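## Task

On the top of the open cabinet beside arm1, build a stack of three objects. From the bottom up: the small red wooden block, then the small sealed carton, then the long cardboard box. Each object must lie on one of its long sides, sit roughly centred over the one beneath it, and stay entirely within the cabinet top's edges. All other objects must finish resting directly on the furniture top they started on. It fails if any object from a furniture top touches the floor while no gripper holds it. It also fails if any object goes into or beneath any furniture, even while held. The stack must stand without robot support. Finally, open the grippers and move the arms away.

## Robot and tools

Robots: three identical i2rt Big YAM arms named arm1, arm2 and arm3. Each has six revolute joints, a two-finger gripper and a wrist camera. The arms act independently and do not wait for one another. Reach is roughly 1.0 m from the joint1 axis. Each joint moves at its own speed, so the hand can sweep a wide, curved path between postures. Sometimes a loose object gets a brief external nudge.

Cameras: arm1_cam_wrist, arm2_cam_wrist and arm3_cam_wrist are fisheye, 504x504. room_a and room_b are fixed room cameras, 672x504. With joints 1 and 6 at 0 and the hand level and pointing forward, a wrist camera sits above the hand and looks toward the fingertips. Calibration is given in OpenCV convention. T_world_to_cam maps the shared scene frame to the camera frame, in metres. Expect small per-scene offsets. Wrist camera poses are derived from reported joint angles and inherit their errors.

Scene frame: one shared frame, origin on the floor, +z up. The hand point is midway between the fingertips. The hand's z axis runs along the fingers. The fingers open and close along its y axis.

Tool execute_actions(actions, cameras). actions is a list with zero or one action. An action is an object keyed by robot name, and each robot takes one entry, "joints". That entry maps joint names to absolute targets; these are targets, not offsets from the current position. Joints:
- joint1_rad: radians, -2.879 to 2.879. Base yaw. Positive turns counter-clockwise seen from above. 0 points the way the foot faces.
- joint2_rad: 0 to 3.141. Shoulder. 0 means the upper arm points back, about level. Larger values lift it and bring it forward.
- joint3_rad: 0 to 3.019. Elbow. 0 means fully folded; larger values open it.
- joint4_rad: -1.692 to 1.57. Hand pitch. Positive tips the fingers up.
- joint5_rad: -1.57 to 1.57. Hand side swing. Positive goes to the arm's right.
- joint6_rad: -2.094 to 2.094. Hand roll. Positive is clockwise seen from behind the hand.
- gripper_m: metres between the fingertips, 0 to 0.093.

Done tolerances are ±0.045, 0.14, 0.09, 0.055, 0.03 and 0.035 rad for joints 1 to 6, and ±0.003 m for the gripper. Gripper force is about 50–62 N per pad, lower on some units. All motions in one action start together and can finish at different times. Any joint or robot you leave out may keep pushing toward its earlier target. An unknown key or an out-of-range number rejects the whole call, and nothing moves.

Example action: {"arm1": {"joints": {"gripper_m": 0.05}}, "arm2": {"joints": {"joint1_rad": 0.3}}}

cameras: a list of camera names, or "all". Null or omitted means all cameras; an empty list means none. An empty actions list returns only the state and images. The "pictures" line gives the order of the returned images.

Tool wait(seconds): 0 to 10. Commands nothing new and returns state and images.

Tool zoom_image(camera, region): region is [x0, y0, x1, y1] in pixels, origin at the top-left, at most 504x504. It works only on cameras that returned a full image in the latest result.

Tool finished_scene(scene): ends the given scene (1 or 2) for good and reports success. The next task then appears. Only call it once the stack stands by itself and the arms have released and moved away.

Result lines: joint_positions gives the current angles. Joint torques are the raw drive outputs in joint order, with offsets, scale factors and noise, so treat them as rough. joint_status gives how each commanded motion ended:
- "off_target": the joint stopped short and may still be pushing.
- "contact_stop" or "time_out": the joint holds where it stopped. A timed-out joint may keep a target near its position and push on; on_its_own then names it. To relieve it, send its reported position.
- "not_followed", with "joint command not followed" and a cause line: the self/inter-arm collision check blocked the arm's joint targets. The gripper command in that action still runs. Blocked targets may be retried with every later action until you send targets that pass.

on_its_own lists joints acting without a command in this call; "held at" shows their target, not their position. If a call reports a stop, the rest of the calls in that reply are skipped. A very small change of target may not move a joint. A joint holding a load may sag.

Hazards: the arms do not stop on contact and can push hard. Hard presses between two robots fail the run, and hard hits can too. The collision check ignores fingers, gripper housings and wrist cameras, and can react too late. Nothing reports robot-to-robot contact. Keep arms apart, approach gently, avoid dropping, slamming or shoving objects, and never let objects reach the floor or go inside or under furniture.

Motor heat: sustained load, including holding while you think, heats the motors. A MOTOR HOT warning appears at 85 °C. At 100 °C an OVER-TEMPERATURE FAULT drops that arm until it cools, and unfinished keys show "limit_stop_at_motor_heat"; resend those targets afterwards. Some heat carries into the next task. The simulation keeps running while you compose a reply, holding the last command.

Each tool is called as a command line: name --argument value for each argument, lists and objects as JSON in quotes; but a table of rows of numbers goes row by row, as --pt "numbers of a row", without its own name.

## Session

execute_actions --actions '[]'

Scene clock: 0.00 s.
Joint torques (N m, as the arm reports them, + toward a larger angle): no reading
Motor temperatures (°C, as the motors report them): arm1=[28 35 37 28 31 32] | arm2=[30 31 32 28 29 30] | arm3=[29 28 33 27 30 31]
arm1.joint_positions: joint1_rad=-0.038 joint2_rad=+0.331 joint3_rad=+1.655 joint4_rad=-1.151 joint5_rad=-0.127 joint6_rad=-0.493 gripper_m=+0.094
arm1.joint_status: not commanded
arm1.hand: x=-0.8491 y=+0.6942 z=+1.5506 quat_wxyz=(-0.740, +0.459, -0.447, -0.205) (m; scene frame)
arm2.joint_positions: joint1_rad=-0.039 joint2_rad=+0.338 joint3_rad=+1.693 joint4_rad=-1.381 joint5_rad=+0.066 joint6_rad=-0.087 gripper_m=+0.095
arm2.joint_status: not commanded
arm2.hand: x=+0.1828 y=+0.0237 z=+1.5530 quat_wxyz=(-0.674, +0.233, -0.683, -0.160) (m; scene frame)
arm3.joint_positions: joint1_rad=+0.619 joint2_rad=+0.541 joint3_rad=+1.510 joint4_rad=-1.390 joint5_rad=-0.233 joint6_rad=+0.349 gripper_m=+0.094
arm3.joint_status: not commanded
arm3.hand: x=+0.6902 y=-0.5100 z=+1.3866 quat_wxyz=(-0.306, +0.421, -0.722, -0.456) (m; scene frame)
pictures: arm1_cam_wrist, arm2_cam_wrist, arm3_cam_wrist, room_a, room_b
camera_calibration (this result's frames):
arm1_cam_wrist: T_world_to_cam=[[0.697896, -0.500956, 0.511844, 0.143371], [0.152586, -0.594259, -0.789667, 1.77326], [0.699756, 0.629205, -0.338292, 0.804776], [0, 0, 0, 1]] pos_world=[-0.933779, 0.619227, 1.59915]
arm2_cam_wrist: T_world_to_cam=[[0.538655, -0.836223, 0.102874, -0.236068], [-0.468443, -0.398738, -0.788396, 1.32825], [0.700295, 0.376483, -0.606505, 0.930031], [0, 0, 0, 1]] pos_world=[0.0980713, -0.0179226, 1.63554]
arm3_cam_wrist: T_world_to_cam=[[0.890659, -0.227707, -0.393543, -0.18452], [-0.399337, -0.805604, -0.437643, 0.472871], [-0.217386, 0.546947, -0.80845, 1.67618], [0, 0, 0, 1]] pos_world=[0.717557, -0.577851, 1.48944]
Images, in order (width x height): arm1_cam_wrist 504x504, arm2_cam_wrist 504x504, arm3_cam_wrist 504x504, room_a 672x504, room_b 672x504.

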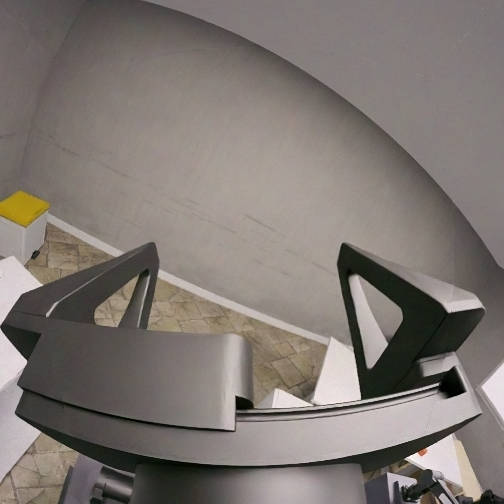

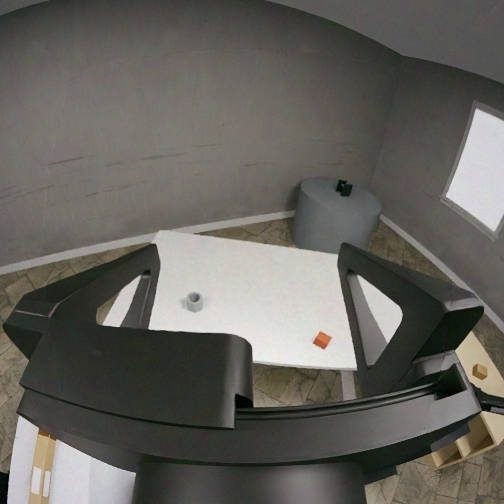

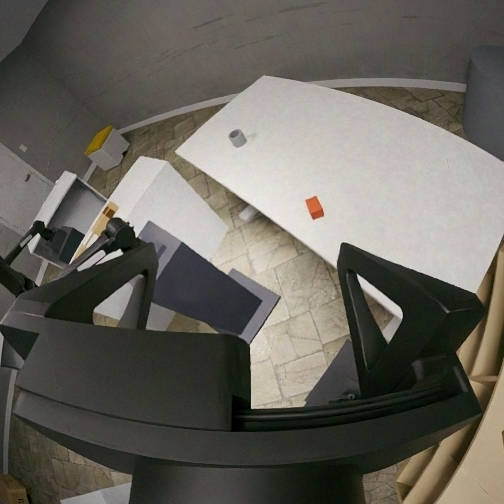

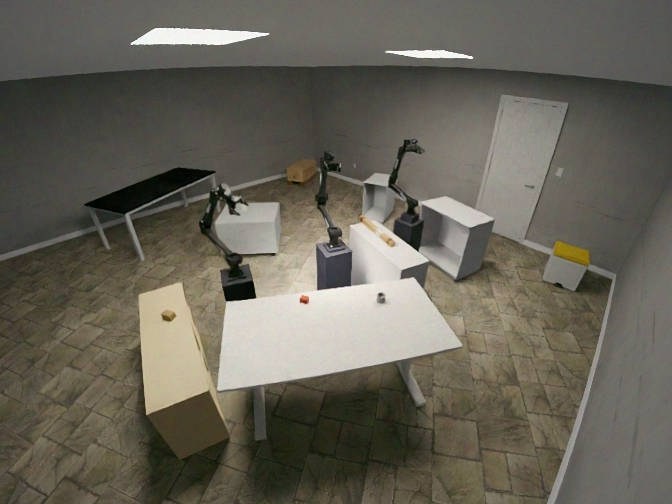

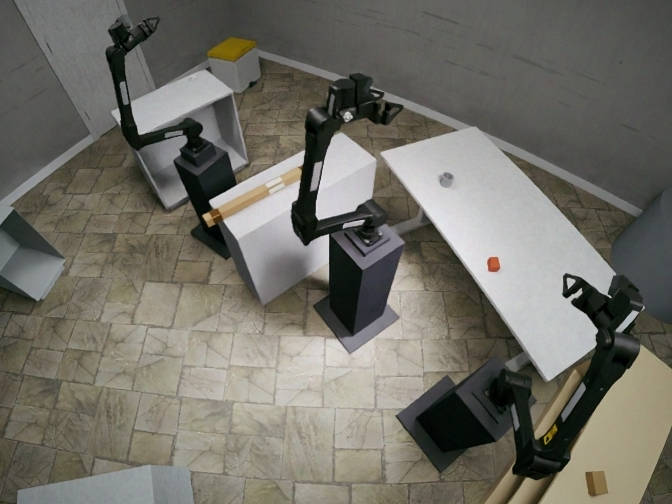

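zoom_image --camera "room_b" --region '[90, 50, 400, 320]'

zoom_image --camera "room_b" --region '[420, 200, 672, 504]'

zoom_image --camera "room_a" --region '[300, 130, 520, 320]'

Region (90, 50, 400, 320) of room_b's 672x504 image, scaled by 1.626, with more detail than that image has; it fills the top 439 rows of this view, and the rest is white.

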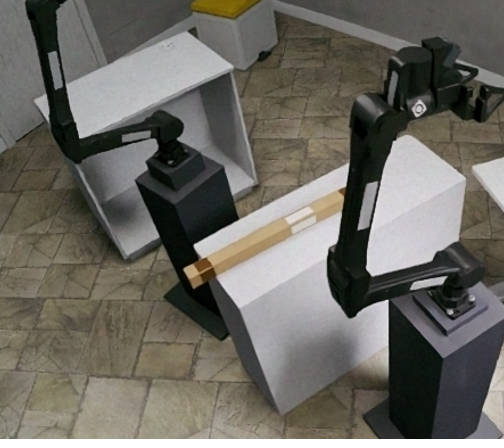

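Region (420, 200, 672, 504) of room_b's 672x504 image, scaled by 1.658, with more detail than that image has; it fills the left 418 columns of this view, and the rest is white.

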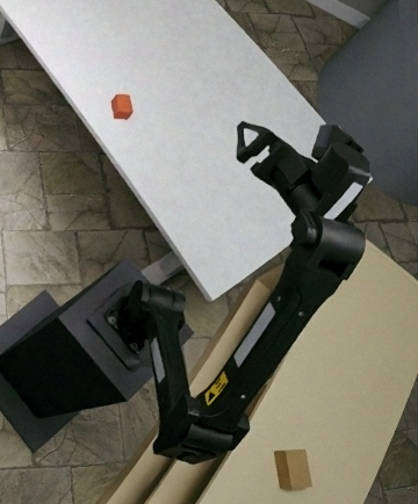

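Region (300, 130, 520, 320) of room_a's 672x504 image, scaled by 2.291, with more detail than that image has; it fills the top 435 rows of this view, and the rest is white.

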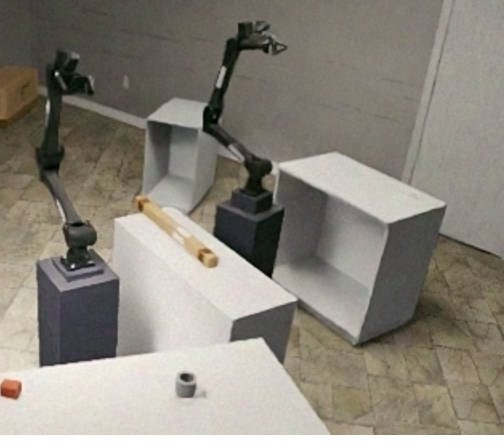

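execute_actions --actions '[{"arm1": {"joints": {"joint1_rad": 1.275, "joint2_rad": 1.25, "joint3_rad": 1.45, "joint4_rad": -1.14, "joint5_rad": 0, "joint6_rad": 0}}, "arm2": {"joints": {"joint1_rad": -0.749, "joint2_rad": 2.11, "joint3_rad": 1.80, "joint4_rad": -1.22, "joint5_rad": 0, "joint6_rad": 0}}, "arm3": {"joints": {"joint1_rad": -1.414, "joint2_rad": 1.97, "joint3_rad": 1.72, "joint4_rad": -1.275, "joint5_rad": 0, "joint6_rad": 0}}}]' --cameras '["arm1_cam_wrist", "arm2_cam_wrist", "arm3_cam_wrist"]'

Scene clock: 46.70 s.
Joint torques (N m, as the arm reports them, + toward a larger angle): arm1=[  0.02 -12.31  12.48   1.23  -0.06   0.13] | arm2=[  0.14 -21.62   8.48   0.65  -0.1    0.13] | arm3=[  0.93 -21.28   9.14  -0.18  -0.1   -0.22]
Motor temperatures (°C, as the motors report them): arm1=[28 35 38 28 31 32] | arm2=[30 32 33 28 29 30] | arm3=[29 28 35 27 30 31]
arm1.joint_positions: joint1_rad=+1.278 joint2_rad=+1.255 joint3_rad=+1.424 joint4_rad=-1.143 joint5_rad=+0.000 joint6_rad=-0.014 gripper_m=+0.094
arm1.joint_status: all done
arm1.hand: x=-1.1427 y=+1.0411 z=+1.1880 quat_wxyz=(-0.131, +0.868, -0.404, -0.257) (m; scene frame)
arm2.joint_positions: joint1_rad=-0.749 joint2_rad=+2.106 joint3_rad=+1.801 joint4_rad=-1.225 joint5_rad=-0.001 joint6_rad=-0.007 gripper_m=+0.095
arm2.joint_status: all done
arm2.hand: x=+0.8040 y=-0.0379 z=+0.9222 quat_wxyz=(-0.016, -0.038, -0.999, +0.008) (m; scene frame)
arm3.joint_positions: joint1_rad=-1.420 joint2_rad=+1.973 joint3_rad=+1.707 joint4_rad=-1.270 joint5_rad=+0.002 joint6_rad=+0.015 gripper_m=+0.094
arm3.joint_status: all done
arm3.hand: x=+1.1061 y=-1.1131 z=+0.8925 quat_wxyz=(-0.016, -0.389, -0.921, +0.007) (m; scene frame)
pictures: arm1_cam_wrist, arm2_cam_wrist, arm3_cam_wrist
camera_calibration (this result's frames):
arm1_cam_wrist: T_world_to_cam=[[0.760498, 0.648137, 0.0395073, 0.144011], [0.647199, -0.761523, 0.034883, 1.49761], [0.0526947, -0.00095942, -0.99861, 1.3704], [0, 0, 0, 1]] pos_world=[-1.15098, 1.04844, 1.31057]
arm2_cam_wrist: T_world_to_cam=[[-0.0683225, -0.997632, 0.00796087, 0.0120471], [-0.833399, 0.0614579, 0.549244, 0.174705], [-0.548432, 0.0308911, -0.835624, 1.33777], [0, 0, 0, 1]] pos_world=[0.880097, -0.0400436, 1.02182]
arm3_cam_wrist: T_world_to_cam=[[-0.711315, -0.702863, 0.00386731, 0.00159129], [-0.581249, 0.591314, 0.559014, 0.803488], [-0.395197, 0.395387, -0.829149, 1.74353], [0, 0, 0, 1]] pos_world=[1.1572, -1.16336, 0.996477]
Images, in order (width x height): arm1_cam_wrist 504x504, arm2_cam_wrist 504x504, arm3_cam_wrist 504x504.

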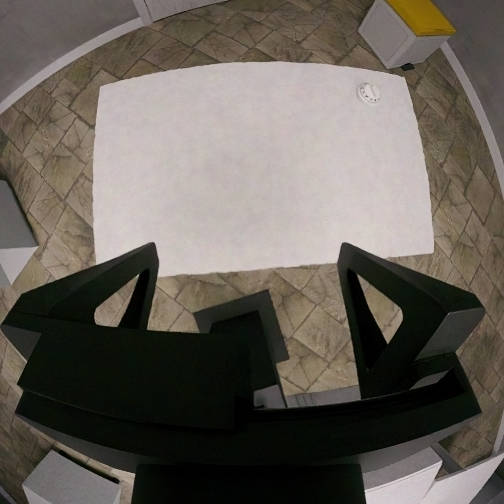

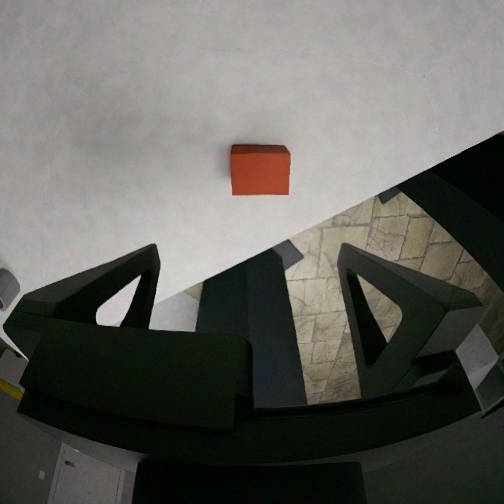

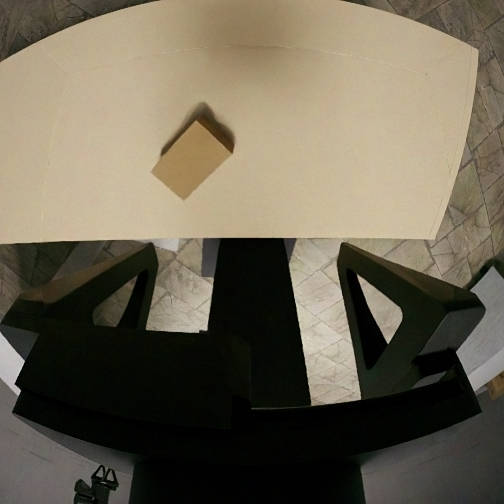

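execute_actions --actions '[{"arm1": {"joints": {"joint1_rad": -1.58}}, "arm2": {"joints": {"joint1_rad": -0.768, "joint2_rad": 2.34, "joint3_rad": 1.745, "joint4_rad": -0.965}}, "arm3": {"joints": {"joint1_rad": -1.30, "joint2_rad": 2.115, "joint3_rad": 1.61, "joint4_rad": -1.05, "joint6_rad": 0.96}}}]' --cameras '["arm1_cam_wrist", "arm2_cam_wrist", "arm3_cam_wrist"]'

Scene clock: 97.83 s.
Joint torques (N m, as the arm reports them, + toward a larger angle): arm1=[  1.01 -12.65  12.56   1.26  -0.11   0.11] | arm2=[ -0.38 -23.38   7.92   1.1   -0.06   0.15] | arm3=[  0.42 -22.51   8.19   0.58   0.05   0.06]
Motor temperatures (°C, as the motors report them): arm1=[28 35 43 28 31 32] | arm2=[30 34 35 28 29 30] | arm3=[29 31 36 27 30 31]
arm1.joint_positions: joint1_rad=-1.583 joint2_rad=+1.260 joint3_rad=+1.424 joint4_rad=-1.143 joint5_rad=+0.000 joint6_rad=-0.012 gripper_m=+0.094
arm1.joint_status: all done
arm1.hand: x=-0.4404 y=+0.3888 z=+1.1967 quat_wxyz=(-0.285, -0.281, -0.912, +0.086) (m; scene frame)
arm2.joint_positions: joint1_rad=-0.758 joint2_rad=+2.345 joint3_rad=+1.738 joint4_rad=-0.981 joint5_rad=-0.001 joint6_rad=-0.007 gripper_m=+0.095
arm2.joint_status: all done
arm2.hand: x=+0.7991 y=-0.0458 z=+0.7516 quat_wxyz=(+0.012, -0.042, -0.999, +0.006) (m; scene frame)
arm3.joint_positions: joint1_rad=-1.298 joint2_rad=+2.125 joint3_rad=+1.595 joint4_rad=-1.063 joint5_rad=+0.000 joint6_rad=+0.944 gripper_m=+0.094
arm3.joint_status: all done
arm3.hand: x=+1.1503 y=-1.0532 z=+0.7640 quat_wxyz=(+0.011, -0.720, -0.694, +0.001) (m; scene frame)
pictures: arm1_cam_wrist, arm2_cam_wrist, arm3_cam_wrist
camera_calibration (this result's frames):
arm1_cam_wrist: T_world_to_cam=[[-0.553125, -0.832944, 0.0160397, 0.0577457], [-0.832792, 0.553341, 0.0164727, -0.594915], [-0.0225963, -0.00424632, -0.999736, 1.31098], [0, 0, 0, 1]] pos_world=[-0.433876, 0.382856, 1.31951]
arm2_cam_wrist: T_world_to_cam=[[-0.0774934, -0.996967, 0.00722622, 0.0131742], [-0.800206, 0.0665194, 0.596025, 0.203296], [-0.594698, 0.0404055, -0.802933, 1.20564], [0, 0, 0, 1]] pos_world=[0.88069, -0.0491033, 0.846783]
arm3_cam_wrist: T_world_to_cam=[[-0.999415, 0.0278463, 0.0198609, 1.1644], [0.0341952, 0.800739, 0.598037, 0.348369], [0.0007497, 0.598366, -0.801223, 1.36767], [0, 0, 0, 1]] pos_world=[1.15078, -1.12974, 0.864343]
Images, in order (width x height): arm1_cam_wrist 504x504, arm2_cam_wrist 504x504, arm3_cam_wrist 504x504.

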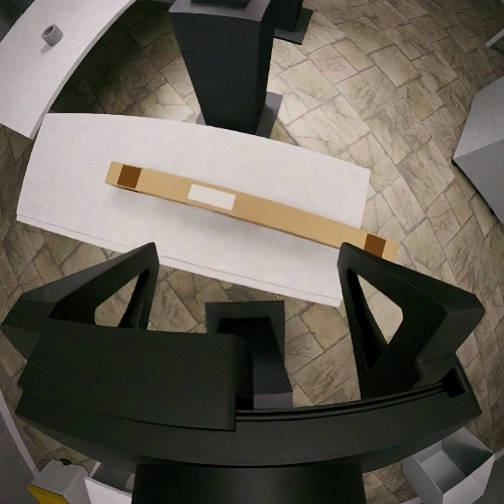

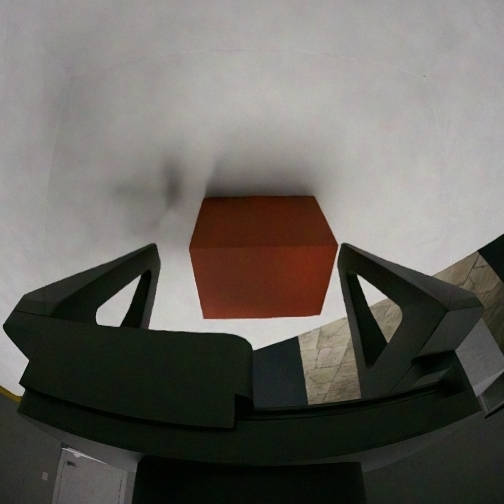

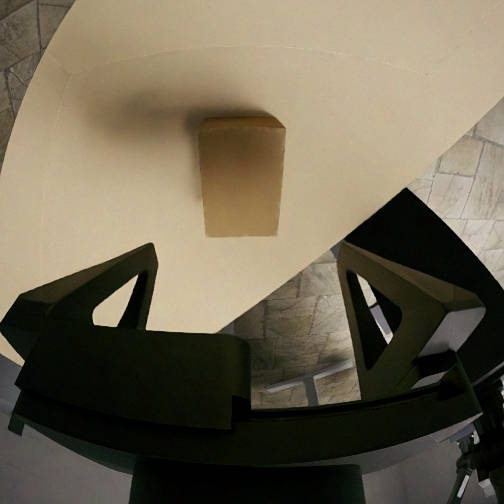

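execute_actions --actions '[{"arm1": {"joints": {"joint2_rad": 0.85, "joint3_rad": 1.3}}, "arm2": {"joints": {"joint1_rad": -0.782, "joint2_rad": 2.38, "joint4_rad": -0.93}}, "arm3": {"joints": {"joint2_rad": 2.272, "joint3_rad": 1.585, "joint4_rad": -0.857}}}]' --cameras '["arm2_cam_wrist", "arm3_cam_wrist"]'

Scene clock: 129.43 s.
Joint torques (N m, as the arm reports them, + toward a larger angle): arm1=[ 0.71 -5.55 11.35  1.54 -0.11  0.11] | arm2=[ -0.3  -20.89   7.9    1.03  -0.09   0.13] | arm3=[  0.33 -23.2    7.09   0.7    0.07   0.05]
Motor temperatures (°C, as the motors report them): arm1=[28 35 44 28 31 32] | arm2=[30 35 34 28 29 30] | arm3=[29 31 36 27 30 31]
arm1.joint_positions: joint1_rad=-1.583 joint2_rad=+0.857 joint3_rad=+1.284 joint4_rad=-1.143 joint5_rad=+0.000 joint6_rad=-0.012 gripper_m=+0.094
arm1.joint_status: all done
arm1.hand: x=-0.5454 y=+0.4607 z=+1.2827 quat_wxyz=(-0.401, -0.268, -0.867, +0.124) (m; scene frame)
arm2.joint_positions: joint1_rad=-0.775 joint2_rad=+2.350 joint3_rad=+1.738 joint4_rad=-0.947 joint5_rad=-0.001 joint6_rad=-0.007 gripper_m=+0.095
arm2.joint_status: all done
arm2.hand: x=+0.8050 y=-0.0571 z=+0.7484 quat_wxyz=(-0.002, -0.051, -0.999, +0.007) (m; scene frame)
arm3.joint_positions: joint1_rad=-1.298 joint2_rad=+2.280 joint3_rad=+1.574 joint4_rad=-0.869 joint5_rad=+0.000 joint6_rad=+0.945 gripper_m=+0.094
arm3.joint_status: all done
arm3.hand: x=+1.1556 y=-1.0573 z=+0.6665 quat_wxyz=(+0.002, -0.720, -0.694, +0.000) (m; scene frame)
pictures: arm2_cam_wrist, arm3_cam_wrist
camera_calibration (this result's frames):
arm2_cam_wrist: T_world_to_cam=[[-0.0936195, -0.995578, 0.00775447, 0.015026], [-0.815797, 0.0811738, 0.572613, 0.241648], [-0.57071, 0.0472817, -0.819789, 1.2007], [0, 0, 0, 1]] pos_world=[0.883793, -0.061427, 0.845833]
arm3_cam_wrist: T_world_to_cam=[[-0.999573, 0.0287579, 0.00511504, 1.18278], [0.0262454, 0.807405, 0.589413, 0.43178], [0.0128204, 0.589296, -0.807815, 1.27286], [0, 0, 0, 1]] pos_world=[1.15463, -1.13273, 0.767692]
Images, in order (width x height): arm2_cam_wrist 504x504, arm3_cam_wrist 504x504.

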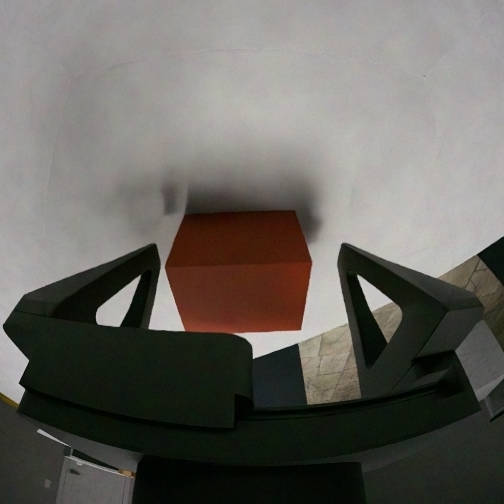

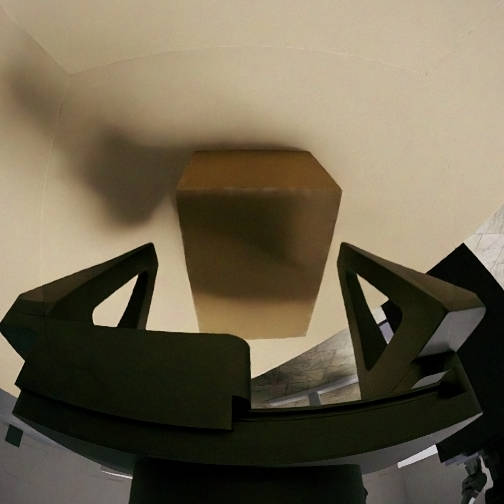

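execute_actions --actions '[{"arm2": {"joints": {"joint2_rad": 2.405}}, "arm3": {"joints": {"gripper_m": 0.04}}}]' --cameras '["arm2_cam_wrist"]'

Scene clock: 133.97 s.
Joint torques (N m, as the arm reports them, + toward a larger angle): arm1=[ 0.7  -5.12 11.34  1.55 -0.11  0.11] | arm2=[ -0.21 -21.36   7.89   0.94  -0.07   0.08] | arm3=[ -0.01 -22.37   7.07   0.61   0.06   0.04]
Motor temperatures (°C, as the motors report them): arm1=[28 35 43 28 31 32] | arm2=[30 35 34 28 29 30] | arm3=[29 32 35 27 30 31]
arm1.joint_positions: joint1_rad=-1.583 joint2_rad=+0.857 joint3_rad=+1.284 joint4_rad=-1.143 joint5_rad=+0.000 joint6_rad=-0.012 gripper_m=+0.094
arm1.joint_status: not commanded
arm1.hand: x=-0.5454 y=+0.4607 z=+1.2827 quat_wxyz=(-0.401, -0.268, -0.867, +0.124) (m; scene frame)
arm2.joint_positions: joint1_rad=-0.775 joint2_rad=+2.380 joint3_rad=+1.738 joint4_rad=-0.945 joint5_rad=-0.002 joint6_rad=-0.006 gripper_m=+0.095
arm2.joint_status: all done
arm2.hand: x=+0.7977 y=-0.0567 z=+0.7293 quat_wxyz=(+0.012, -0.051, -0.999, +0.006) (m; scene frame)
arm3.joint_positions: joint1_rad=-1.298 joint2_rad=+2.280 joint3_rad=+1.574 joint4_rad=-0.868 joint5_rad=+0.001 joint6_rad=+0.946 gripper_m=+0.059
arm3.joint_status: gripper_m off_target (ended at +0.059, target +0.040)
arm3.hand: x=+1.1558 y=-1.0575 z=+0.6665 quat_wxyz=(+0.001, -0.720, -0.694, +0.000) (m; scene frame)
pictures: arm2_cam_wrist
camera_calibration (this result's frames):
arm2_cam_wrist: T_world_to_cam=[[-0.0953695, -0.99542, 0.00662764, 0.0171004], [-0.799308, 0.0805452, 0.595499, 0.216689], [-0.593305, 0.0514949, -0.803329, 1.18714], [0, 0, 0, 1]] pos_world=[0.87917, -0.061563, 0.824514]
Images, in order (width x height): arm2_cam_wrist 504x504.

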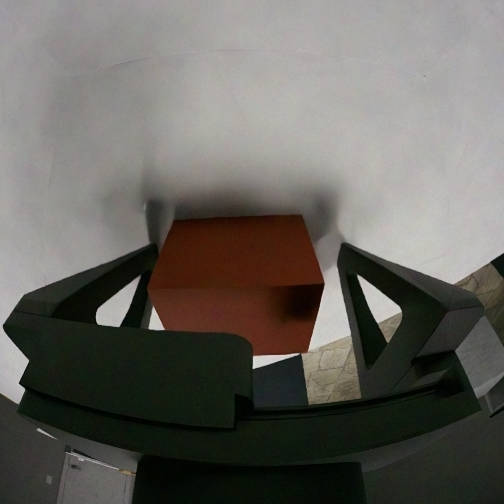

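execute_actions --actions '[{"arm2": {"joints": {"gripper_m": 0.04}}, "arm3": {"joints": {"joint2_rad": 1.95, "joint3_rad": 1.72, "joint4_rad": -1.25}}}]' --cameras '[]'

execute_actions --actions '[{"arm2": {"joints": {"joint2_rad": 1.95, "joint3_rad": 1.70, "joint4_rad": -1.2}}, "arm3": {"joints": {"joint1_rad": -0.1, "joint6_rad": 1.47}}}]' --cameras '["arm2_cam_wrist", "arm3_cam_wrist"]'

Scene clock: 141.60 s.
Joint torques (N m, as the arm reports them, + toward a larger angle): arm1=[ 0.74 -5.17 11.33  1.56 -0.11  0.11] | arm2=[ -0.37 -21.33   7.86   1.05  -0.09   0.12] | arm3=[ -0.2  -20.71   8.79  -0.5    0.06   0.07]
Motor temperatures (°C, as the motors report them): arm1=[28 35 43 28 31 32] | arm2=[30 35 34 28 29 30] | arm3=[29 32 35 27 30 31]
arm1.joint_positions: joint1_rad=-1.583 joint2_rad=+0.857 joint3_rad=+1.284 joint4_rad=-1.143 joint5_rad=+0.000 joint6_rad=-0.012 gripper_m=+0.094
arm1.joint_status: not commanded
arm1.hand: x=-0.5454 y=+0.4607 z=+1.2827 quat_wxyz=(-0.401, -0.268, -0.867, +0.124) (m; scene frame)
arm2.joint_positions: joint1_rad=-0.775 joint2_rad=+2.380 joint3_rad=+1.738 joint4_rad=-0.945 joint5_rad=-0.002 joint6_rad=-0.005 gripper_m=+0.060
arm2.joint_status: gripper_m off_target (ended at +0.060, target +0.040)
arm2.hand: x=+0.7977 y=-0.0568 z=+0.7293 quat_wxyz=(+0.012, -0.052, -0.999, +0.006) (m; scene frame)
arm3.joint_positions: joint1_rad=-1.298 joint2_rad=+1.952 joint3_rad=+1.713 joint4_rad=-1.239 joint5_rad=+0.001 joint6_rad=+0.946 gripper_m=+0.059
arm3.joint_status: all done
arm3.hand: x=+1.1633 y=-1.0635 z=+0.9073 quat_wxyz=(-0.046, -0.719, -0.693, -0.006) (m; scene frame)
pictures: none
No camera images: the call's "cameras" was empty. Leave "cameras" out to get every camera's image.

Scene clock: 143.47 s.
Joint torques (N m, as the arm reports them, + toward a larger angle): arm1=[ 0.69 -5.14 11.34  1.56 -0.11  0.11] | arm2=[ -0.12 -20.17   9.51   0.03  -0.1    0.1 ] | arm3=[ -0.11 -20.72   8.76  -0.46   0.21   0.04]
Motor temperatures (°C, as the motors report them): arm1=[28 35 43 28 31 32] | arm2=[30 35 34 28 29 30] | arm3=[29 32 35 27 30 31]
arm1.joint_positions: joint1_rad=-1.583 joint2_rad=+0.857 joint3_rad=+1.284 joint4_rad=-1.143 joint5_rad=+0.000 joint6_rad=-0.012 gripper_m=+0.094
arm1.joint_status: not commanded
arm1.hand: x=-0.5454 y=+0.4607 z=+1.2827 quat_wxyz=(-0.401, -0.268, -0.867, +0.124) (m; scene frame)
arm2.joint_positions: joint1_rad=-0.775 joint2_rad=+1.951 joint3_rad=+1.689 joint4_rad=-1.184 joint5_rad=-0.002 joint6_rad=-0.005 gripper_m=+0.060
arm2.joint_status: all done
arm2.hand: x=+0.7802 y=-0.0511 z=+0.9759 quat_wxyz=(-0.058, -0.051, -0.997, +0.010) (m; scene frame)
arm3.joint_positions: joint1_rad=-0.096 joint2_rad=+1.952 joint3_rad=+1.713 joint4_rad=-1.239 joint5_rad=-0.002 joint6_rad=+1.454 gripper_m=+0.059
arm3.joint_status: all done
arm3.hand: x=+1.2065 y=-0.3637 z=+0.9077 quat_wxyz=(-0.024, -0.441, -0.896, -0.040) (m; scene frame)
pictures: arm2_cam_wrist, arm3_cam_wrist
camera_calibration (this result's frames):
arm2_cam_wrist: T_world_to_cam=[[-0.0947259, -0.995464, 0.00883275, 0.0167005], [-0.874769, 0.0874695, 0.476579, 0.230734], [-0.47519, 0.0374177, -0.879087, 1.35561], [0, 0, 0, 1]] pos_world=[0.847591, -0.0542811, 1.08159]
arm3_cam_wrist: T_world_to_cam=[[-0.784043, -0.614108, -0.090267, 0.805203], [-0.543474, 0.608935, 0.577785, 0.353987], [-0.299855, 0.502066, -0.811182, 1.40698], [0, 0, 0, 1]] pos_world=[1.24559, -0.427472, 1.00948]
Images, in order (width x height): arm2_cam_wrist 504x504, arm3_cam_wrist 504x504.

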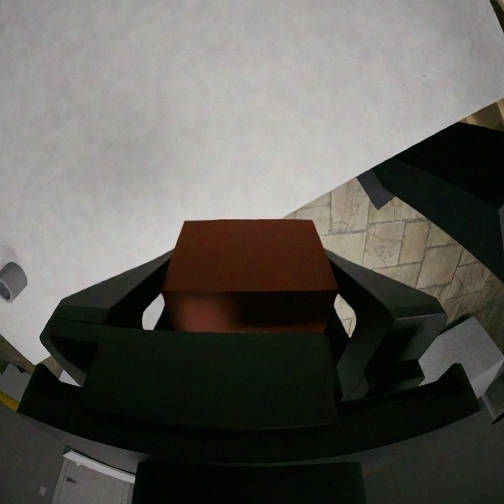

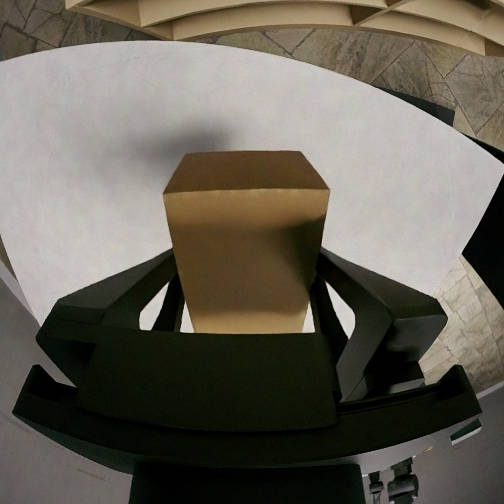

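execute_actions --actions '[{"arm2": {"joints": {"joint1_rad": 2.01, "joint2_rad": 1.88, "joint3_rad": 1.39, "joint4_rad": -1.06, "joint6_rad": 0.385}}, "arm3": {"joints": {"joint1_rad": 0.692, "joint2_rad": 2.18, "joint3_rad": 1.83, "joint4_rad": -1.19}}}]' --cameras '["arm2_cam_wrist", "arm3_cam_wrist"]'

Scene clock: 159.20 s.
Joint torques (N m, as the arm reports them, + toward a larger angle): arm1=[ 0.69 -5.13 11.33  1.55 -0.11  0.11] | arm2=[  0.19 -17.94   7.1    0.68  -0.08   0.14] | arm3=[  0.87 -24.66   9.57   0.07   0.09   0.06]
Motor temperatures (°C, as the motors report them): arm1=[28 34 43 28 31 32] | arm2=[30 35 35 28 29 30] | arm3=[29 32 36 27 30 31]
arm1.joint_positions: joint1_rad=-1.583 joint2_rad=+0.857 joint3_rad=+1.284 joint4_rad=-1.143 joint5_rad=+0.000 joint6_rad=-0.012 gripper_m=+0.094
arm1.joint_status: not commanded
arm1.hand: x=-0.5454 y=+0.4607 z=+1.2827 quat_wxyz=(-0.401, -0.268, -0.867, +0.124) (m; scene frame)
arm2.joint_positions: joint1_rad=+2.019 joint2_rad=+1.886 joint3_rad=+1.403 joint4_rad=-1.065 joint5_rad=-0.001 joint6_rad=+0.378 gripper_m=+0.060
arm2.joint_status: all done
arm2.hand: x=-0.3334 y=+0.2569 z=+0.9138 quat_wxyz=(+0.008, +0.914, -0.405, -0.013) (m; scene frame)
arm3.joint_positions: joint1_rad=+0.687 joint2_rad=+2.199 joint3_rad=+1.806 joint4_rad=-1.193 joint5_rad=+0.000 joint6_rad=+1.456 gripper_m=+0.059
arm3.joint_status: all done
arm3.hand: x=+0.8348 y=-0.0535 z=+0.7915 quat_wxyz=(+0.001, -0.066, -0.998, +0.007) (m; scene frame)
pictures: arm2_cam_wrist, arm3_cam_wrist
camera_calibration (this result's frames):
arm2_cam_wrist: T_world_to_cam=[[0.734773, 0.677548, -0.032201, 0.102639], [0.573995, -0.595776, 0.561765, -0.160096], [0.361439, -0.431253, -0.82667, 1.11181], [0, 0, 0, 1]] pos_world=[-0.385374, 0.314549, 1.01234]
arm3_cam_wrist: T_world_to_cam=[[-0.124802, -0.992041, 0.0167286, 0.038487], [-0.800693, 0.110658, 0.588765, 0.209583], [-0.58593, 0.0600844, -0.808131, 1.25822], [0, 0, 0, 1]] pos_world=[0.909844, -0.0606107, 0.892766]
Images, in order (width x height): arm2_cam_wrist 504x504, arm3_cam_wrist 504x504.

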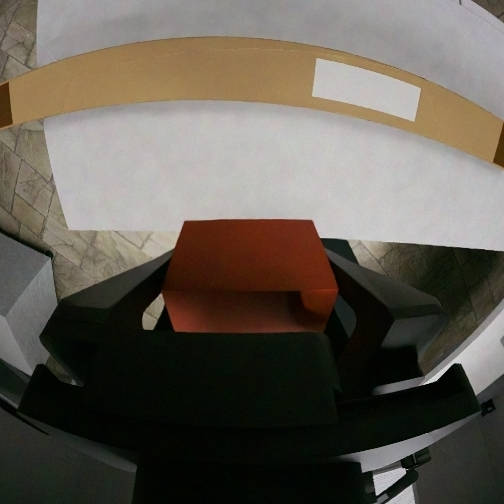

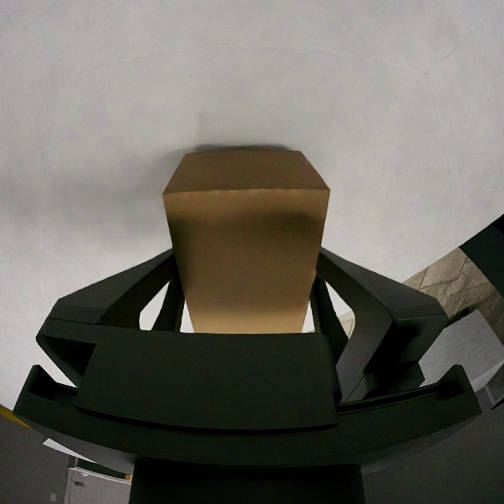

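execute_actions --actions '[{"arm2": {"joints": {"joint2_rad": 2.05, "joint3_rad": 1.35, "joint4_rad": -0.858}}, "arm3": {"joints": {"joint2_rad": 2.235, "joint4_rad": -1.15}}}]' --cameras '["arm2_cam_wrist", "arm3_cam_wrist"]'

Scene clock: 168.33 s.
Joint torques (N m, as the arm reports them, + toward a larger angle): arm1=[ 0.69 -5.11 11.34  1.55 -0.11  0.11] | arm2=[ -0.01 -19.55   7.01   1.05  -0.11   0.12] | arm3=[  0.74 -22.25   9.5    0.42   0.16   0.06]
Motor temperatures (°C, as the motors report them): arm1=[28 34 43 28 31 32] | arm2=[30 35 34 28 29 30] | arm3=[29 32 36 27 30 31]
arm1.joint_positions: joint1_rad=-1.583 joint2_rad=+0.857 joint3_rad=+1.284 joint4_rad=-1.143 joint5_rad=+0.000 joint6_rad=-0.012 gripper_m=+0.094
arm1.joint_status: not commanded
arm1.hand: x=-0.5454 y=+0.4607 z=+1.2827 quat_wxyz=(-0.401, -0.268, -0.867, +0.124) (m; scene frame)
arm2.joint_positions: joint1_rad=+2.019 joint2_rad=+2.063 joint3_rad=+1.349 joint4_rad=-0.874 joint5_rad=-0.001 joint6_rad=+0.378 gripper_m=+0.060
arm2.joint_status: all done
arm2.hand: x=-0.3319 y=+0.2541 z=+0.8035 quat_wxyz=(+0.009, +0.914, -0.405, +0.007) (m; scene frame)
arm3.joint_positions: joint1_rad=+0.687 joint2_rad=+2.218 joint3_rad=+1.806 joint4_rad=-1.161 joint5_rad=-0.001 joint6_rad=+1.456 gripper_m=+0.059
arm3.joint_status: all done
arm3.hand: x=+0.8358 y=-0.0482 z=+0.7799 quat_wxyz=(+0.001, -0.066, -0.998, +0.001) (m; scene frame)
pictures: arm2_cam_wrist, arm3_cam_wrist
camera_calibration (this result's frames):
arm2_cam_wrist: T_world_to_cam=[[0.735477, 0.677325, -0.0174193, 0.0882983], [0.553006, -0.585234, 0.593031, -0.135377], [0.39148, -0.445794, -0.804991, 1.01509], [0, 0, 0, 1]] pos_world=[-0.387465, 0.313487, 0.898959]
arm3_cam_wrist: T_world_to_cam=[[-0.124835, -0.992172, 0.00329137, 0.0545554], [-0.801752, 0.102829, 0.588744, 0.217202], [-0.584474, 0.0708569, -0.808313, 1.2486], [0, 0, 0, 1]] pos_world=[0.910727, -0.0566784, 0.881205]
Images, in order (width x height): arm2_cam_wrist 504x504, arm3_cam_wrist 504x504.

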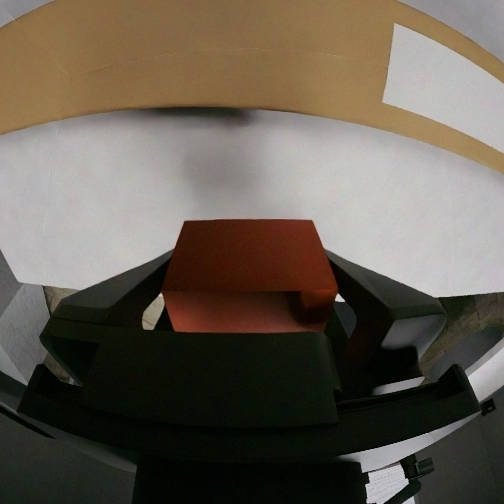

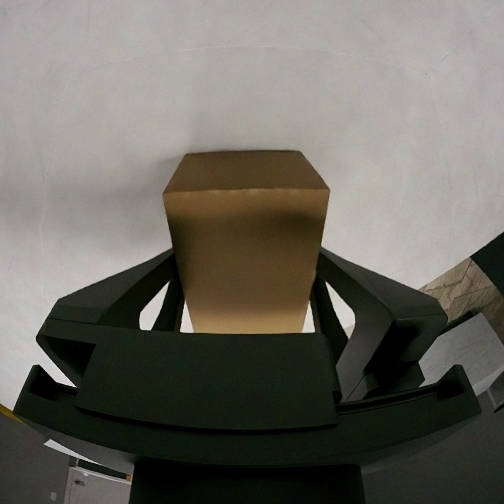

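execute_actions --actions '[{"arm2": {"joints": {"joint2_rad": 2.11, "joint4_rad": -0.815}}, "arm3": {"joints": {"gripper_m": 0.09}}}]' --cameras '["arm2_cam_wrist", "arm3_cam_wrist"]'

Scene clock: 175.63 s.
Joint torques (N m, as the arm reports them, + toward a larger angle): arm1=[ 0.69 -5.12 11.34  1.55 -0.11  0.11] | arm2=[  0.06 -18.25   6.77   0.91  -0.08   0.11] | arm3=[  1.1  -21.76   9.52   0.55   0.14   0.04]
Motor temperatures (°C, as the motors report them): arm1=[28 34 43 28 31 32] | arm2=[30 35 34 28 29 30] | arm3=[29 32 36 27 30 31]
arm1.joint_positions: joint1_rad=-1.583 joint2_rad=+0.857 joint3_rad=+1.284 joint4_rad=-1.143 joint5_rad=+0.000 joint6_rad=-0.012 gripper_m=+0.094
arm1.joint_status: not commanded
arm1.hand: x=-0.5454 y=+0.4607 z=+1.2827 quat_wxyz=(-0.401, -0.268, -0.867, +0.124) (m; scene frame)
arm2.joint_positions: joint1_rad=+2.019 joint2_rad=+2.096 joint3_rad=+1.349 joint4_rad=-0.832 joint5_rad=-0.001 joint6_rad=+0.378 gripper_m=+0.060
arm2.joint_status: all done
arm2.hand: x=-0.3354 y=+0.2555 z=+0.7859 quat_wxyz=(+0.009, +0.914, -0.405, +0.003) (m; scene frame)
arm3.joint_positions: joint1_rad=+0.687 joint2_rad=+2.218 joint3_rad=+1.806 joint4_rad=-1.161 joint5_rad=-0.001 joint6_rad=+1.456 gripper_m=+0.090
arm3.joint_status: all done
arm3.hand: x=+0.8358 y=-0.0482 z=+0.7799 quat_wxyz=(+0.001, -0.066, -0.998, +0.001) (m; scene frame)
pictures: arm2_cam_wrist, arm3_cam_wrist
camera_calibration (this result's frames):
arm2_cam_wrist: T_world_to_cam=[[0.735425, 0.677289, -0.0207375, 0.0922079], [0.557763, -0.587693, 0.586103, -0.114589], [0.384774, -0.442601, -0.809971, 1.00377], [0, 0, 0, 1]] pos_world=[-0.390121, 0.314473, 0.882095]
arm3_cam_wrist: T_world_to_cam=[[-0.124835, -0.992172, 0.00329137, 0.0545554], [-0.801752, 0.102829, 0.588744, 0.217202], [-0.584474, 0.0708569, -0.808313, 1.2486], [0, 0, 0, 1]] pos_world=[0.910727, -0.0566784, 0.881205]
Images, in order (width x height): arm2_cam_wrist 504x504, arm3_cam_wrist 504x504.

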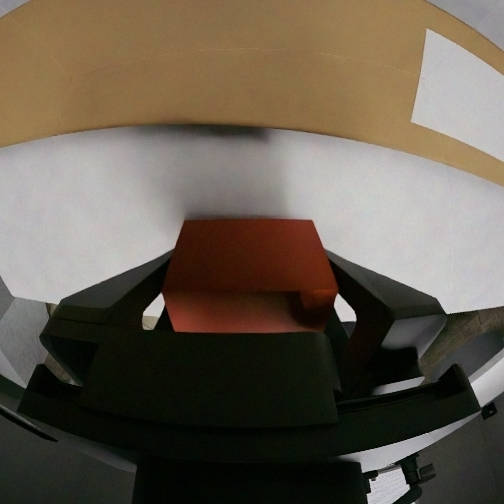

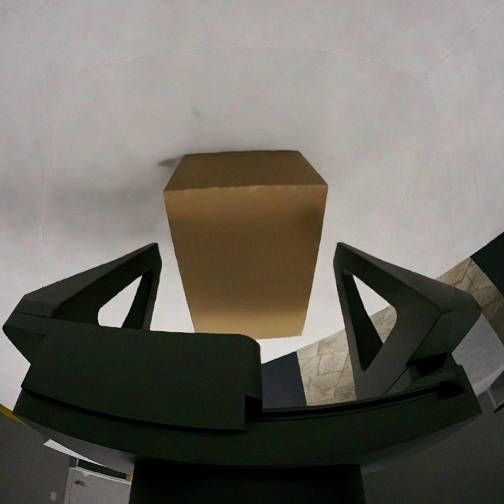

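execute_actions --actions '[{"arm2": {"joints": {"joint2_rad": 2.13}}, "arm3": {"joints": {"joint2_rad": 1.9}}}]' --cameras '["arm2_cam_wrist"]'

Scene clock: 179.27 s.
Joint torques (N m, as the arm reports them, + toward a larger angle): arm1=[ 0.71 -5.14 11.33  1.56 -0.11  0.11] | arm2=[ -0.14 -17.27   6.79   1.    -0.06   0.15] | arm3=[  1.2  -19.83   9.48   1.28   0.14   0.07]
Motor temperatures (°C, as the motors report them): arm1=[28 34 43 28 31 32] | arm2=[30 35 34 28 29 30] | arm3=[29 32 36 27 30 31]
arm1.joint_positions: joint1_rad=-1.583 joint2_rad=+0.857 joint3_rad=+1.284 joint4_rad=-1.143 joint5_rad=+0.000 joint6_rad=-0.012 gripper_m=+0.094
arm1.joint_status: not commanded
arm1.hand: x=-0.5454 y=+0.4607 z=+1.2827 quat_wxyz=(-0.401, -0.268, -0.867, +0.124) (m; scene frame)
arm2.joint_positions: joint1_rad=+2.019 joint2_rad=+2.112 joint3_rad=+1.349 joint4_rad=-0.832 joint5_rad=-0.001 joint6_rad=+0.378 gripper_m=+0.060
arm2.joint_status: all done
arm2.hand: x=-0.3324 y=+0.2539 z=+0.7777 quat_wxyz=(+0.009, +0.914, -0.405, +0.011) (m; scene frame)
arm3.joint_positions: joint1_rad=+0.687 joint2_rad=+1.894 joint3_rad=+1.822 joint4_rad=-1.161 joint5_rad=-0.001 joint6_rad=+1.456 gripper_m=+0.090
arm3.joint_status: all done
arm3.hand: x=+0.8396 y=-0.0335 z=+0.9954 quat_wxyz=(-0.030, -0.065, -0.984, -0.166) (m; scene frame)
pictures: arm2_cam_wrist
camera_calibration (this result's frames):
arm2_cam_wrist: T_world_to_cam=[[0.735498, 0.677359, -0.0150689, 0.0865451], [0.549603, -0.583475, 0.597908, -0.12533], [0.396206, -0.448042, -0.801423, 0.993795], [0, 0, 0, 1]] pos_world=[-0.388519, 0.313513, 0.87269]
Images, in order (width x height): arm2_cam_wrist 504x504.

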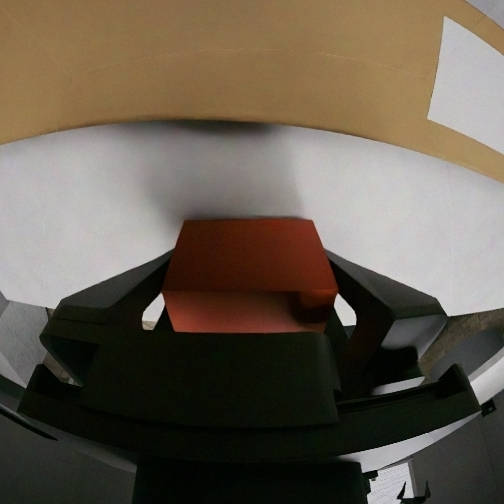

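execute_actions --actions '[{"arm2": {"joints": {"gripper_m": 0.09}}, "arm3": {"joints": {"joint1_rad": -0.3, "joint2_rad": 1.4, "joint3_rad": 1.5}}}]' --cameras '["arm2_cam_wrist"]'

Scene clock: 182.33 s.
Joint torques (N m, as the arm reports them, + toward a larger angle): arm1=[ 0.71 -5.14 11.34  1.56 -0.11  0.11] | arm2=[  0.24 -17.4    6.82   0.92  -0.09   0.12] | arm3=[  0.4  -11.03   9.09   1.6   -0.04   0.01]
Motor temperatures (°C, as the motors report them): arm1=[28 34 43 28 31 32] | arm2=[30 35 34 28 29 30] | arm3=[29 32 36 27 30 31]
arm1.joint_positions: joint1_rad=-1.583 joint2_rad=+0.857 joint3_rad=+1.284 joint4_rad=-1.143 joint5_rad=+0.000 joint6_rad=-0.012 gripper_m=+0.094
arm1.joint_status: not commanded
arm1.hand: x=-0.5454 y=+0.4607 z=+1.2827 quat_wxyz=(-0.401, -0.268, -0.867, +0.124) (m; scene frame)
arm2.joint_positions: joint1_rad=+2.019 joint2_rad=+2.112 joint3_rad=+1.349 joint4_rad=-0.832 joint5_rad=-0.001 joint6_rad=+0.378 gripper_m=+0.090
arm2.joint_status: all done
arm2.hand: x=-0.3324 y=+0.2539 z=+0.7777 quat_wxyz=(+0.009, +0.914, -0.405, +0.011) (m; scene frame)
arm3.joint_positions: joint1_rad=-0.302 joint2_rad=+1.388 joint3_rad=+1.501 joint4_rad=-1.157 joint5_rad=+0.002 joint6_rad=+1.456 gripper_m=+0.090
arm3.joint_status: all done
arm3.hand: x=+1.1694 y=-0.5117 z=+1.1323 quat_wxyz=(-0.164, -0.514, -0.817, -0.203) (m; scene frame)
pictures: arm2_cam_wrist
camera_calibration (this result's frames):
arm2_cam_wrist: T_world_to_cam=[[0.735498, 0.677359, -0.0150689, 0.0865451], [0.549603, -0.583475, 0.597908, -0.12533], [0.396206, -0.448042, -0.801423, 0.993795], [0, 0, 0, 1]] pos_world=[-0.388519, 0.313513, 0.87269]
Images, in order (width x height): arm2_cam_wrist 504x504.

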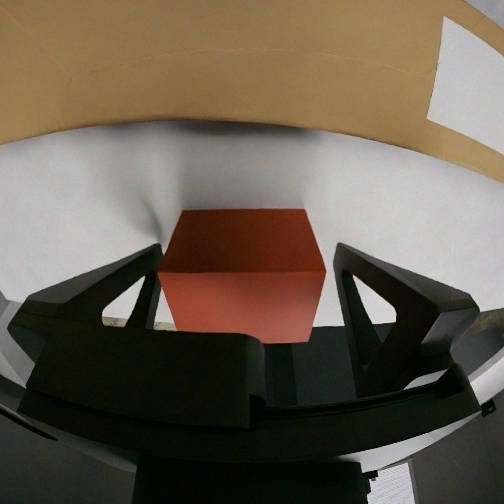

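execute_actions --actions '[{"arm2": {"joints": {"joint2_rad": 1.87}}, "arm1": {"joints": {"joint1_rad": -1.659, "joint2_rad": 1.3, "joint3_rad": 1.9, "joint4_rad": -1.39, "joint6_rad": 0.16}}}]' --cameras '[]'

execute_actions --actions '[{"arm2": {"joints": {"joint1_rad": -0.76, "joint2_rad": 2.28, "joint3_rad": 1.96, "joint4_rad": -1.24, "joint6_rad": 0.0, "gripper_m": 0.093}}, "arm1": {"joints": {"joint2_rad": 2.135, "joint3_rad": 2.0}}}]' --cameras '["arm1_cam_wrist", "arm2_cam_wrist"]'

Scene clock: 193.57 s.
Joint torques (N m, as the arm reports them, + toward a larger angle): arm1=[  0.24 -10.71  12.92   1.07  -0.1    0.12] | arm2=[  0.1  -16.89   8.27   1.32  -0.07   0.11] | arm3=[  0.44 -10.83   9.3    1.44  -0.04  -0.02]
Motor temperatures (°C, as the motors report them): arm1=[28 34 43 28 31 32] | arm2=[30 35 34 28 29 30] | arm3=[29 31 36 27 30 31]
arm1.joint_positions: joint1_rad=-1.655 joint2_rad=+1.298 joint3_rad=+1.858 joint4_rad=-1.384 joint5_rad=+0.000 joint6_rad=+0.146 gripper_m=+0.094
arm1.joint_status: all done
arm1.hand: x=-0.4709 y=+0.3660 z=+1.3623 quat_wxyz=(-0.359, -0.375, -0.850, +0.093) (m; scene frame)
arm2.joint_positions: joint1_rad=+2.019 joint2_rad=+1.854 joint3_rad=+1.349 joint4_rad=-0.829 joint5_rad=-0.001 joint6_rad=+0.378 gripper_m=+0.090
arm2.joint_status: all done
arm2.hand: x=-0.3667 y=+0.2733 z=+0.9189 quat_wxyz=(+0.004, +0.907, -0.403, -0.120) (m; scene frame)
arm3.joint_positions: joint1_rad=-0.302 joint2_rad=+1.388 joint3_rad=+1.501 joint4_rad=-1.157 joint5_rad=+0.002 joint6_rad=+1.456 gripper_m=+0.090
arm3.joint_status: not commanded
arm3.hand: x=+1.1694 y=-0.5117 z=+1.1323 quat_wxyz=(-0.164, -0.514, -0.817, -0.203) (m; scene frame)
pictures: none
No camera images: the call's "cameras" was empty. Leave "cameras" out to get every camera's image.

Scene clock: 196.27 s.
Joint torques (N m, as the arm reports them, + toward a larger angle): arm1=[  0.39 -24.39  12.6    0.08  -0.09   0.12] | arm2=[  0.01 -23.94   9.39  -0.28  -0.19  -0.05] | arm3=[  0.56 -11.56   9.04   1.51  -0.02   0.01]
Motor temperatures (°C, as the motors report them): arm1=[28 34 43 28 31 32] | arm2=[31 35 34 28 29 30] | arm3=[29 31 36 27 30 31]
arm1.joint_positions: joint1_rad=-1.655 joint2_rad=+2.130 joint3_rad=+1.963 joint4_rad=-1.388 joint5_rad=+0.000 joint6_rad=+0.146 gripper_m=+0.094
arm1.joint_status: all done
arm1.hand: x=-0.3201 y=+0.2502 z=+0.9346 quat_wxyz=(-0.015, -0.401, -0.916, -0.002) (m; scene frame)
arm2.joint_positions: joint1_rad=-0.761 joint2_rad=+2.280 joint3_rad=+1.948 joint4_rad=-1.225 joint5_rad=+0.001 joint6_rad=+0.007 gripper_m=+0.093
arm2.joint_status: all done
arm2.hand: x=+0.8394 y=-0.0503 z=+0.8640 quat_wxyz=(-0.003, -0.051, -0.999, +0.008) (m; scene frame)
arm3.joint_positions: joint1_rad=-0.302 joint2_rad=+1.388 joint3_rad=+1.501 joint4_rad=-1.157 joint5_rad=+0.002 joint6_rad=+1.456 gripper_m=+0.090
arm3.joint_status: not commanded
arm3.hand: x=+1.1694 y=-0.5117 z=+1.1323 quat_wxyz=(-0.164, -0.514, -0.817, -0.203) (m; scene frame)
pictures: arm1_cam_wrist, arm2_cam_wrist
camera_calibration (this result's frames):
arm1_cam_wrist: T_world_to_cam=[[-0.721268, -0.69264, -0.00473668, -0.0564466], [-0.575705, 0.59567, 0.560125, -0.850154], [-0.385144, 0.406727, -0.828394, 0.671992], [0, 0, 0, 1]] pos_world=[-0.271338, 0.193996, 1.0326]
arm2_cam_wrist: T_world_to_cam=[[-0.0940002, -0.995523, 0.00987994, 0.0226375], [-0.816516, 0.0827682, 0.571359, 0.204695], [-0.569618, 0.0456407, -0.820641, 1.31446], [0, 0, 0, 1]] pos_world=[0.918008, -0.0543992, 0.961526]
Images, in order (width x height): arm1_cam_wrist 504x504, arm2_cam_wrist 504x504.

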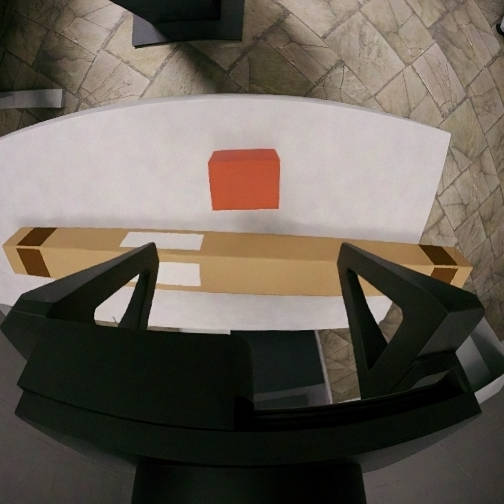

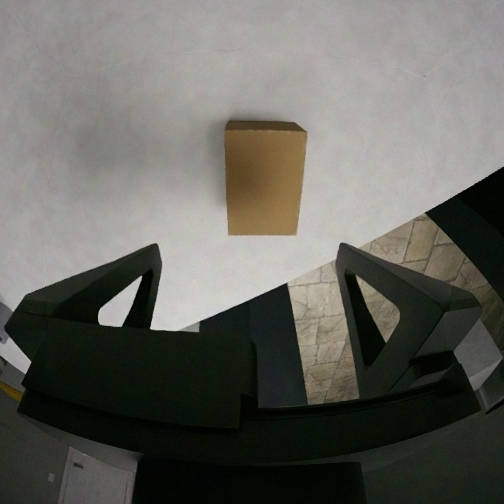

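execute_actions --actions '[{"arm1": {"joints": {"joint2_rad": 2.258, "joint3_rad": 1.815, "joint4_rad": -1.12}}, "arm2": {"joints": {"joint1_rad": -0.787, "joint2_rad": 2.45, "joint3_rad": 1.94, "joint4_rad": -1.043}}}]' --cameras '["arm1_cam_wrist", "arm2_cam_wrist"]'

Scene clock: 208.13 s.
Joint torques (N m, as the arm reports them, + toward a larger angle): arm1=[  1.25 -25.28   8.96   0.46  -0.03   0.1 ] | arm2=[ -0.42 -24.98   7.71   0.95  -0.14  -0.01] | arm3=[  0.38 -11.03   9.11   1.52  -0.04   0.02]
Motor temperatures (°C, as the motors report them): arm1=[28 36 44 28 31 32] | arm2=[30 36 35 28 29 30] | arm3=[29 31 36 27 30 31]
arm1.joint_positions: joint1_rad=-1.663 joint2_rad=+2.255 joint3_rad=+1.810 joint4_rad=-1.128 joint5_rad=-0.002 joint6_rad=+0.148 gripper_m=+0.094
arm1.joint_status: all done
arm1.hand: x=-0.3235 y=+0.2482 z=+0.7994 quat_wxyz=(-0.006, -0.406, -0.914, -0.005) (m; scene frame)
arm2.joint_positions: joint1_rad=-0.780 joint2_rad=+2.457 joint3_rad=+1.939 joint4_rad=-1.059 joint5_rad=+0.001 joint6_rad=+0.007 gripper_m=+0.093
arm2.joint_status: all done
arm2.hand: x=+0.8407 y=-0.0654 z=+0.7434 quat_wxyz=(+0.007, -0.060, -0.998, +0.008) (m; scene frame)
arm3.joint_positions: joint1_rad=-0.302 joint2_rad=+1.388 joint3_rad=+1.501 joint4_rad=-1.157 joint5_rad=+0.002 joint6_rad=+1.456 gripper_m=+0.090
arm3.joint_status: not commanded
arm3.hand: x=+1.1694 y=-0.5117 z=+1.1323 quat_wxyz=(-0.164, -0.514, -0.817, -0.203) (m; scene frame)
pictures: arm1_cam_wrist, arm2_cam_wrist
camera_calibration (this result's frames):
arm1_cam_wrist: T_world_to_cam=[[-0.728521, -0.685008, -0.00448178, -0.0653683], [-0.562285, 0.59424, 0.575079, -0.782385], [-0.39127, 0.421477, -0.818086, 0.545653], [0, 0, 0, 1]] pos_world=[-0.274048, 0.190166, 0.896031]
arm2_cam_wrist: T_world_to_cam=[[-0.113074, -0.993536, 0.0100185, 0.0249507], [-0.803276, 0.0973454, 0.587598, 0.253685], [-0.584775, 0.0583941, -0.809091, 1.22196], [0, 0, 0, 1]] pos_world=[0.921173, -0.0712611, 0.839364]
Images, in order (width x height): arm1_cam_wrist 504x504, arm2_cam_wrist 504x504.

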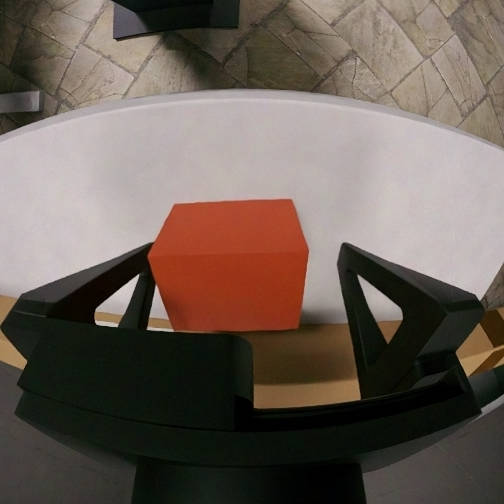

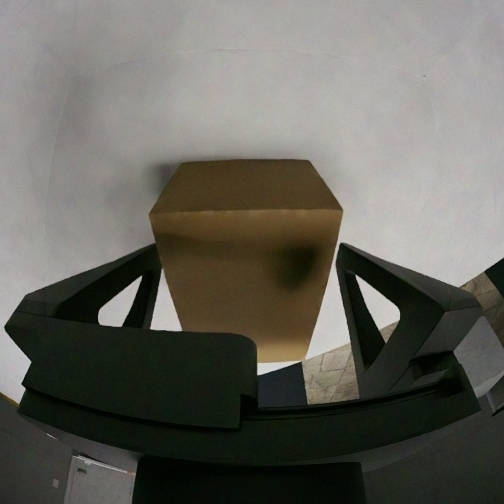

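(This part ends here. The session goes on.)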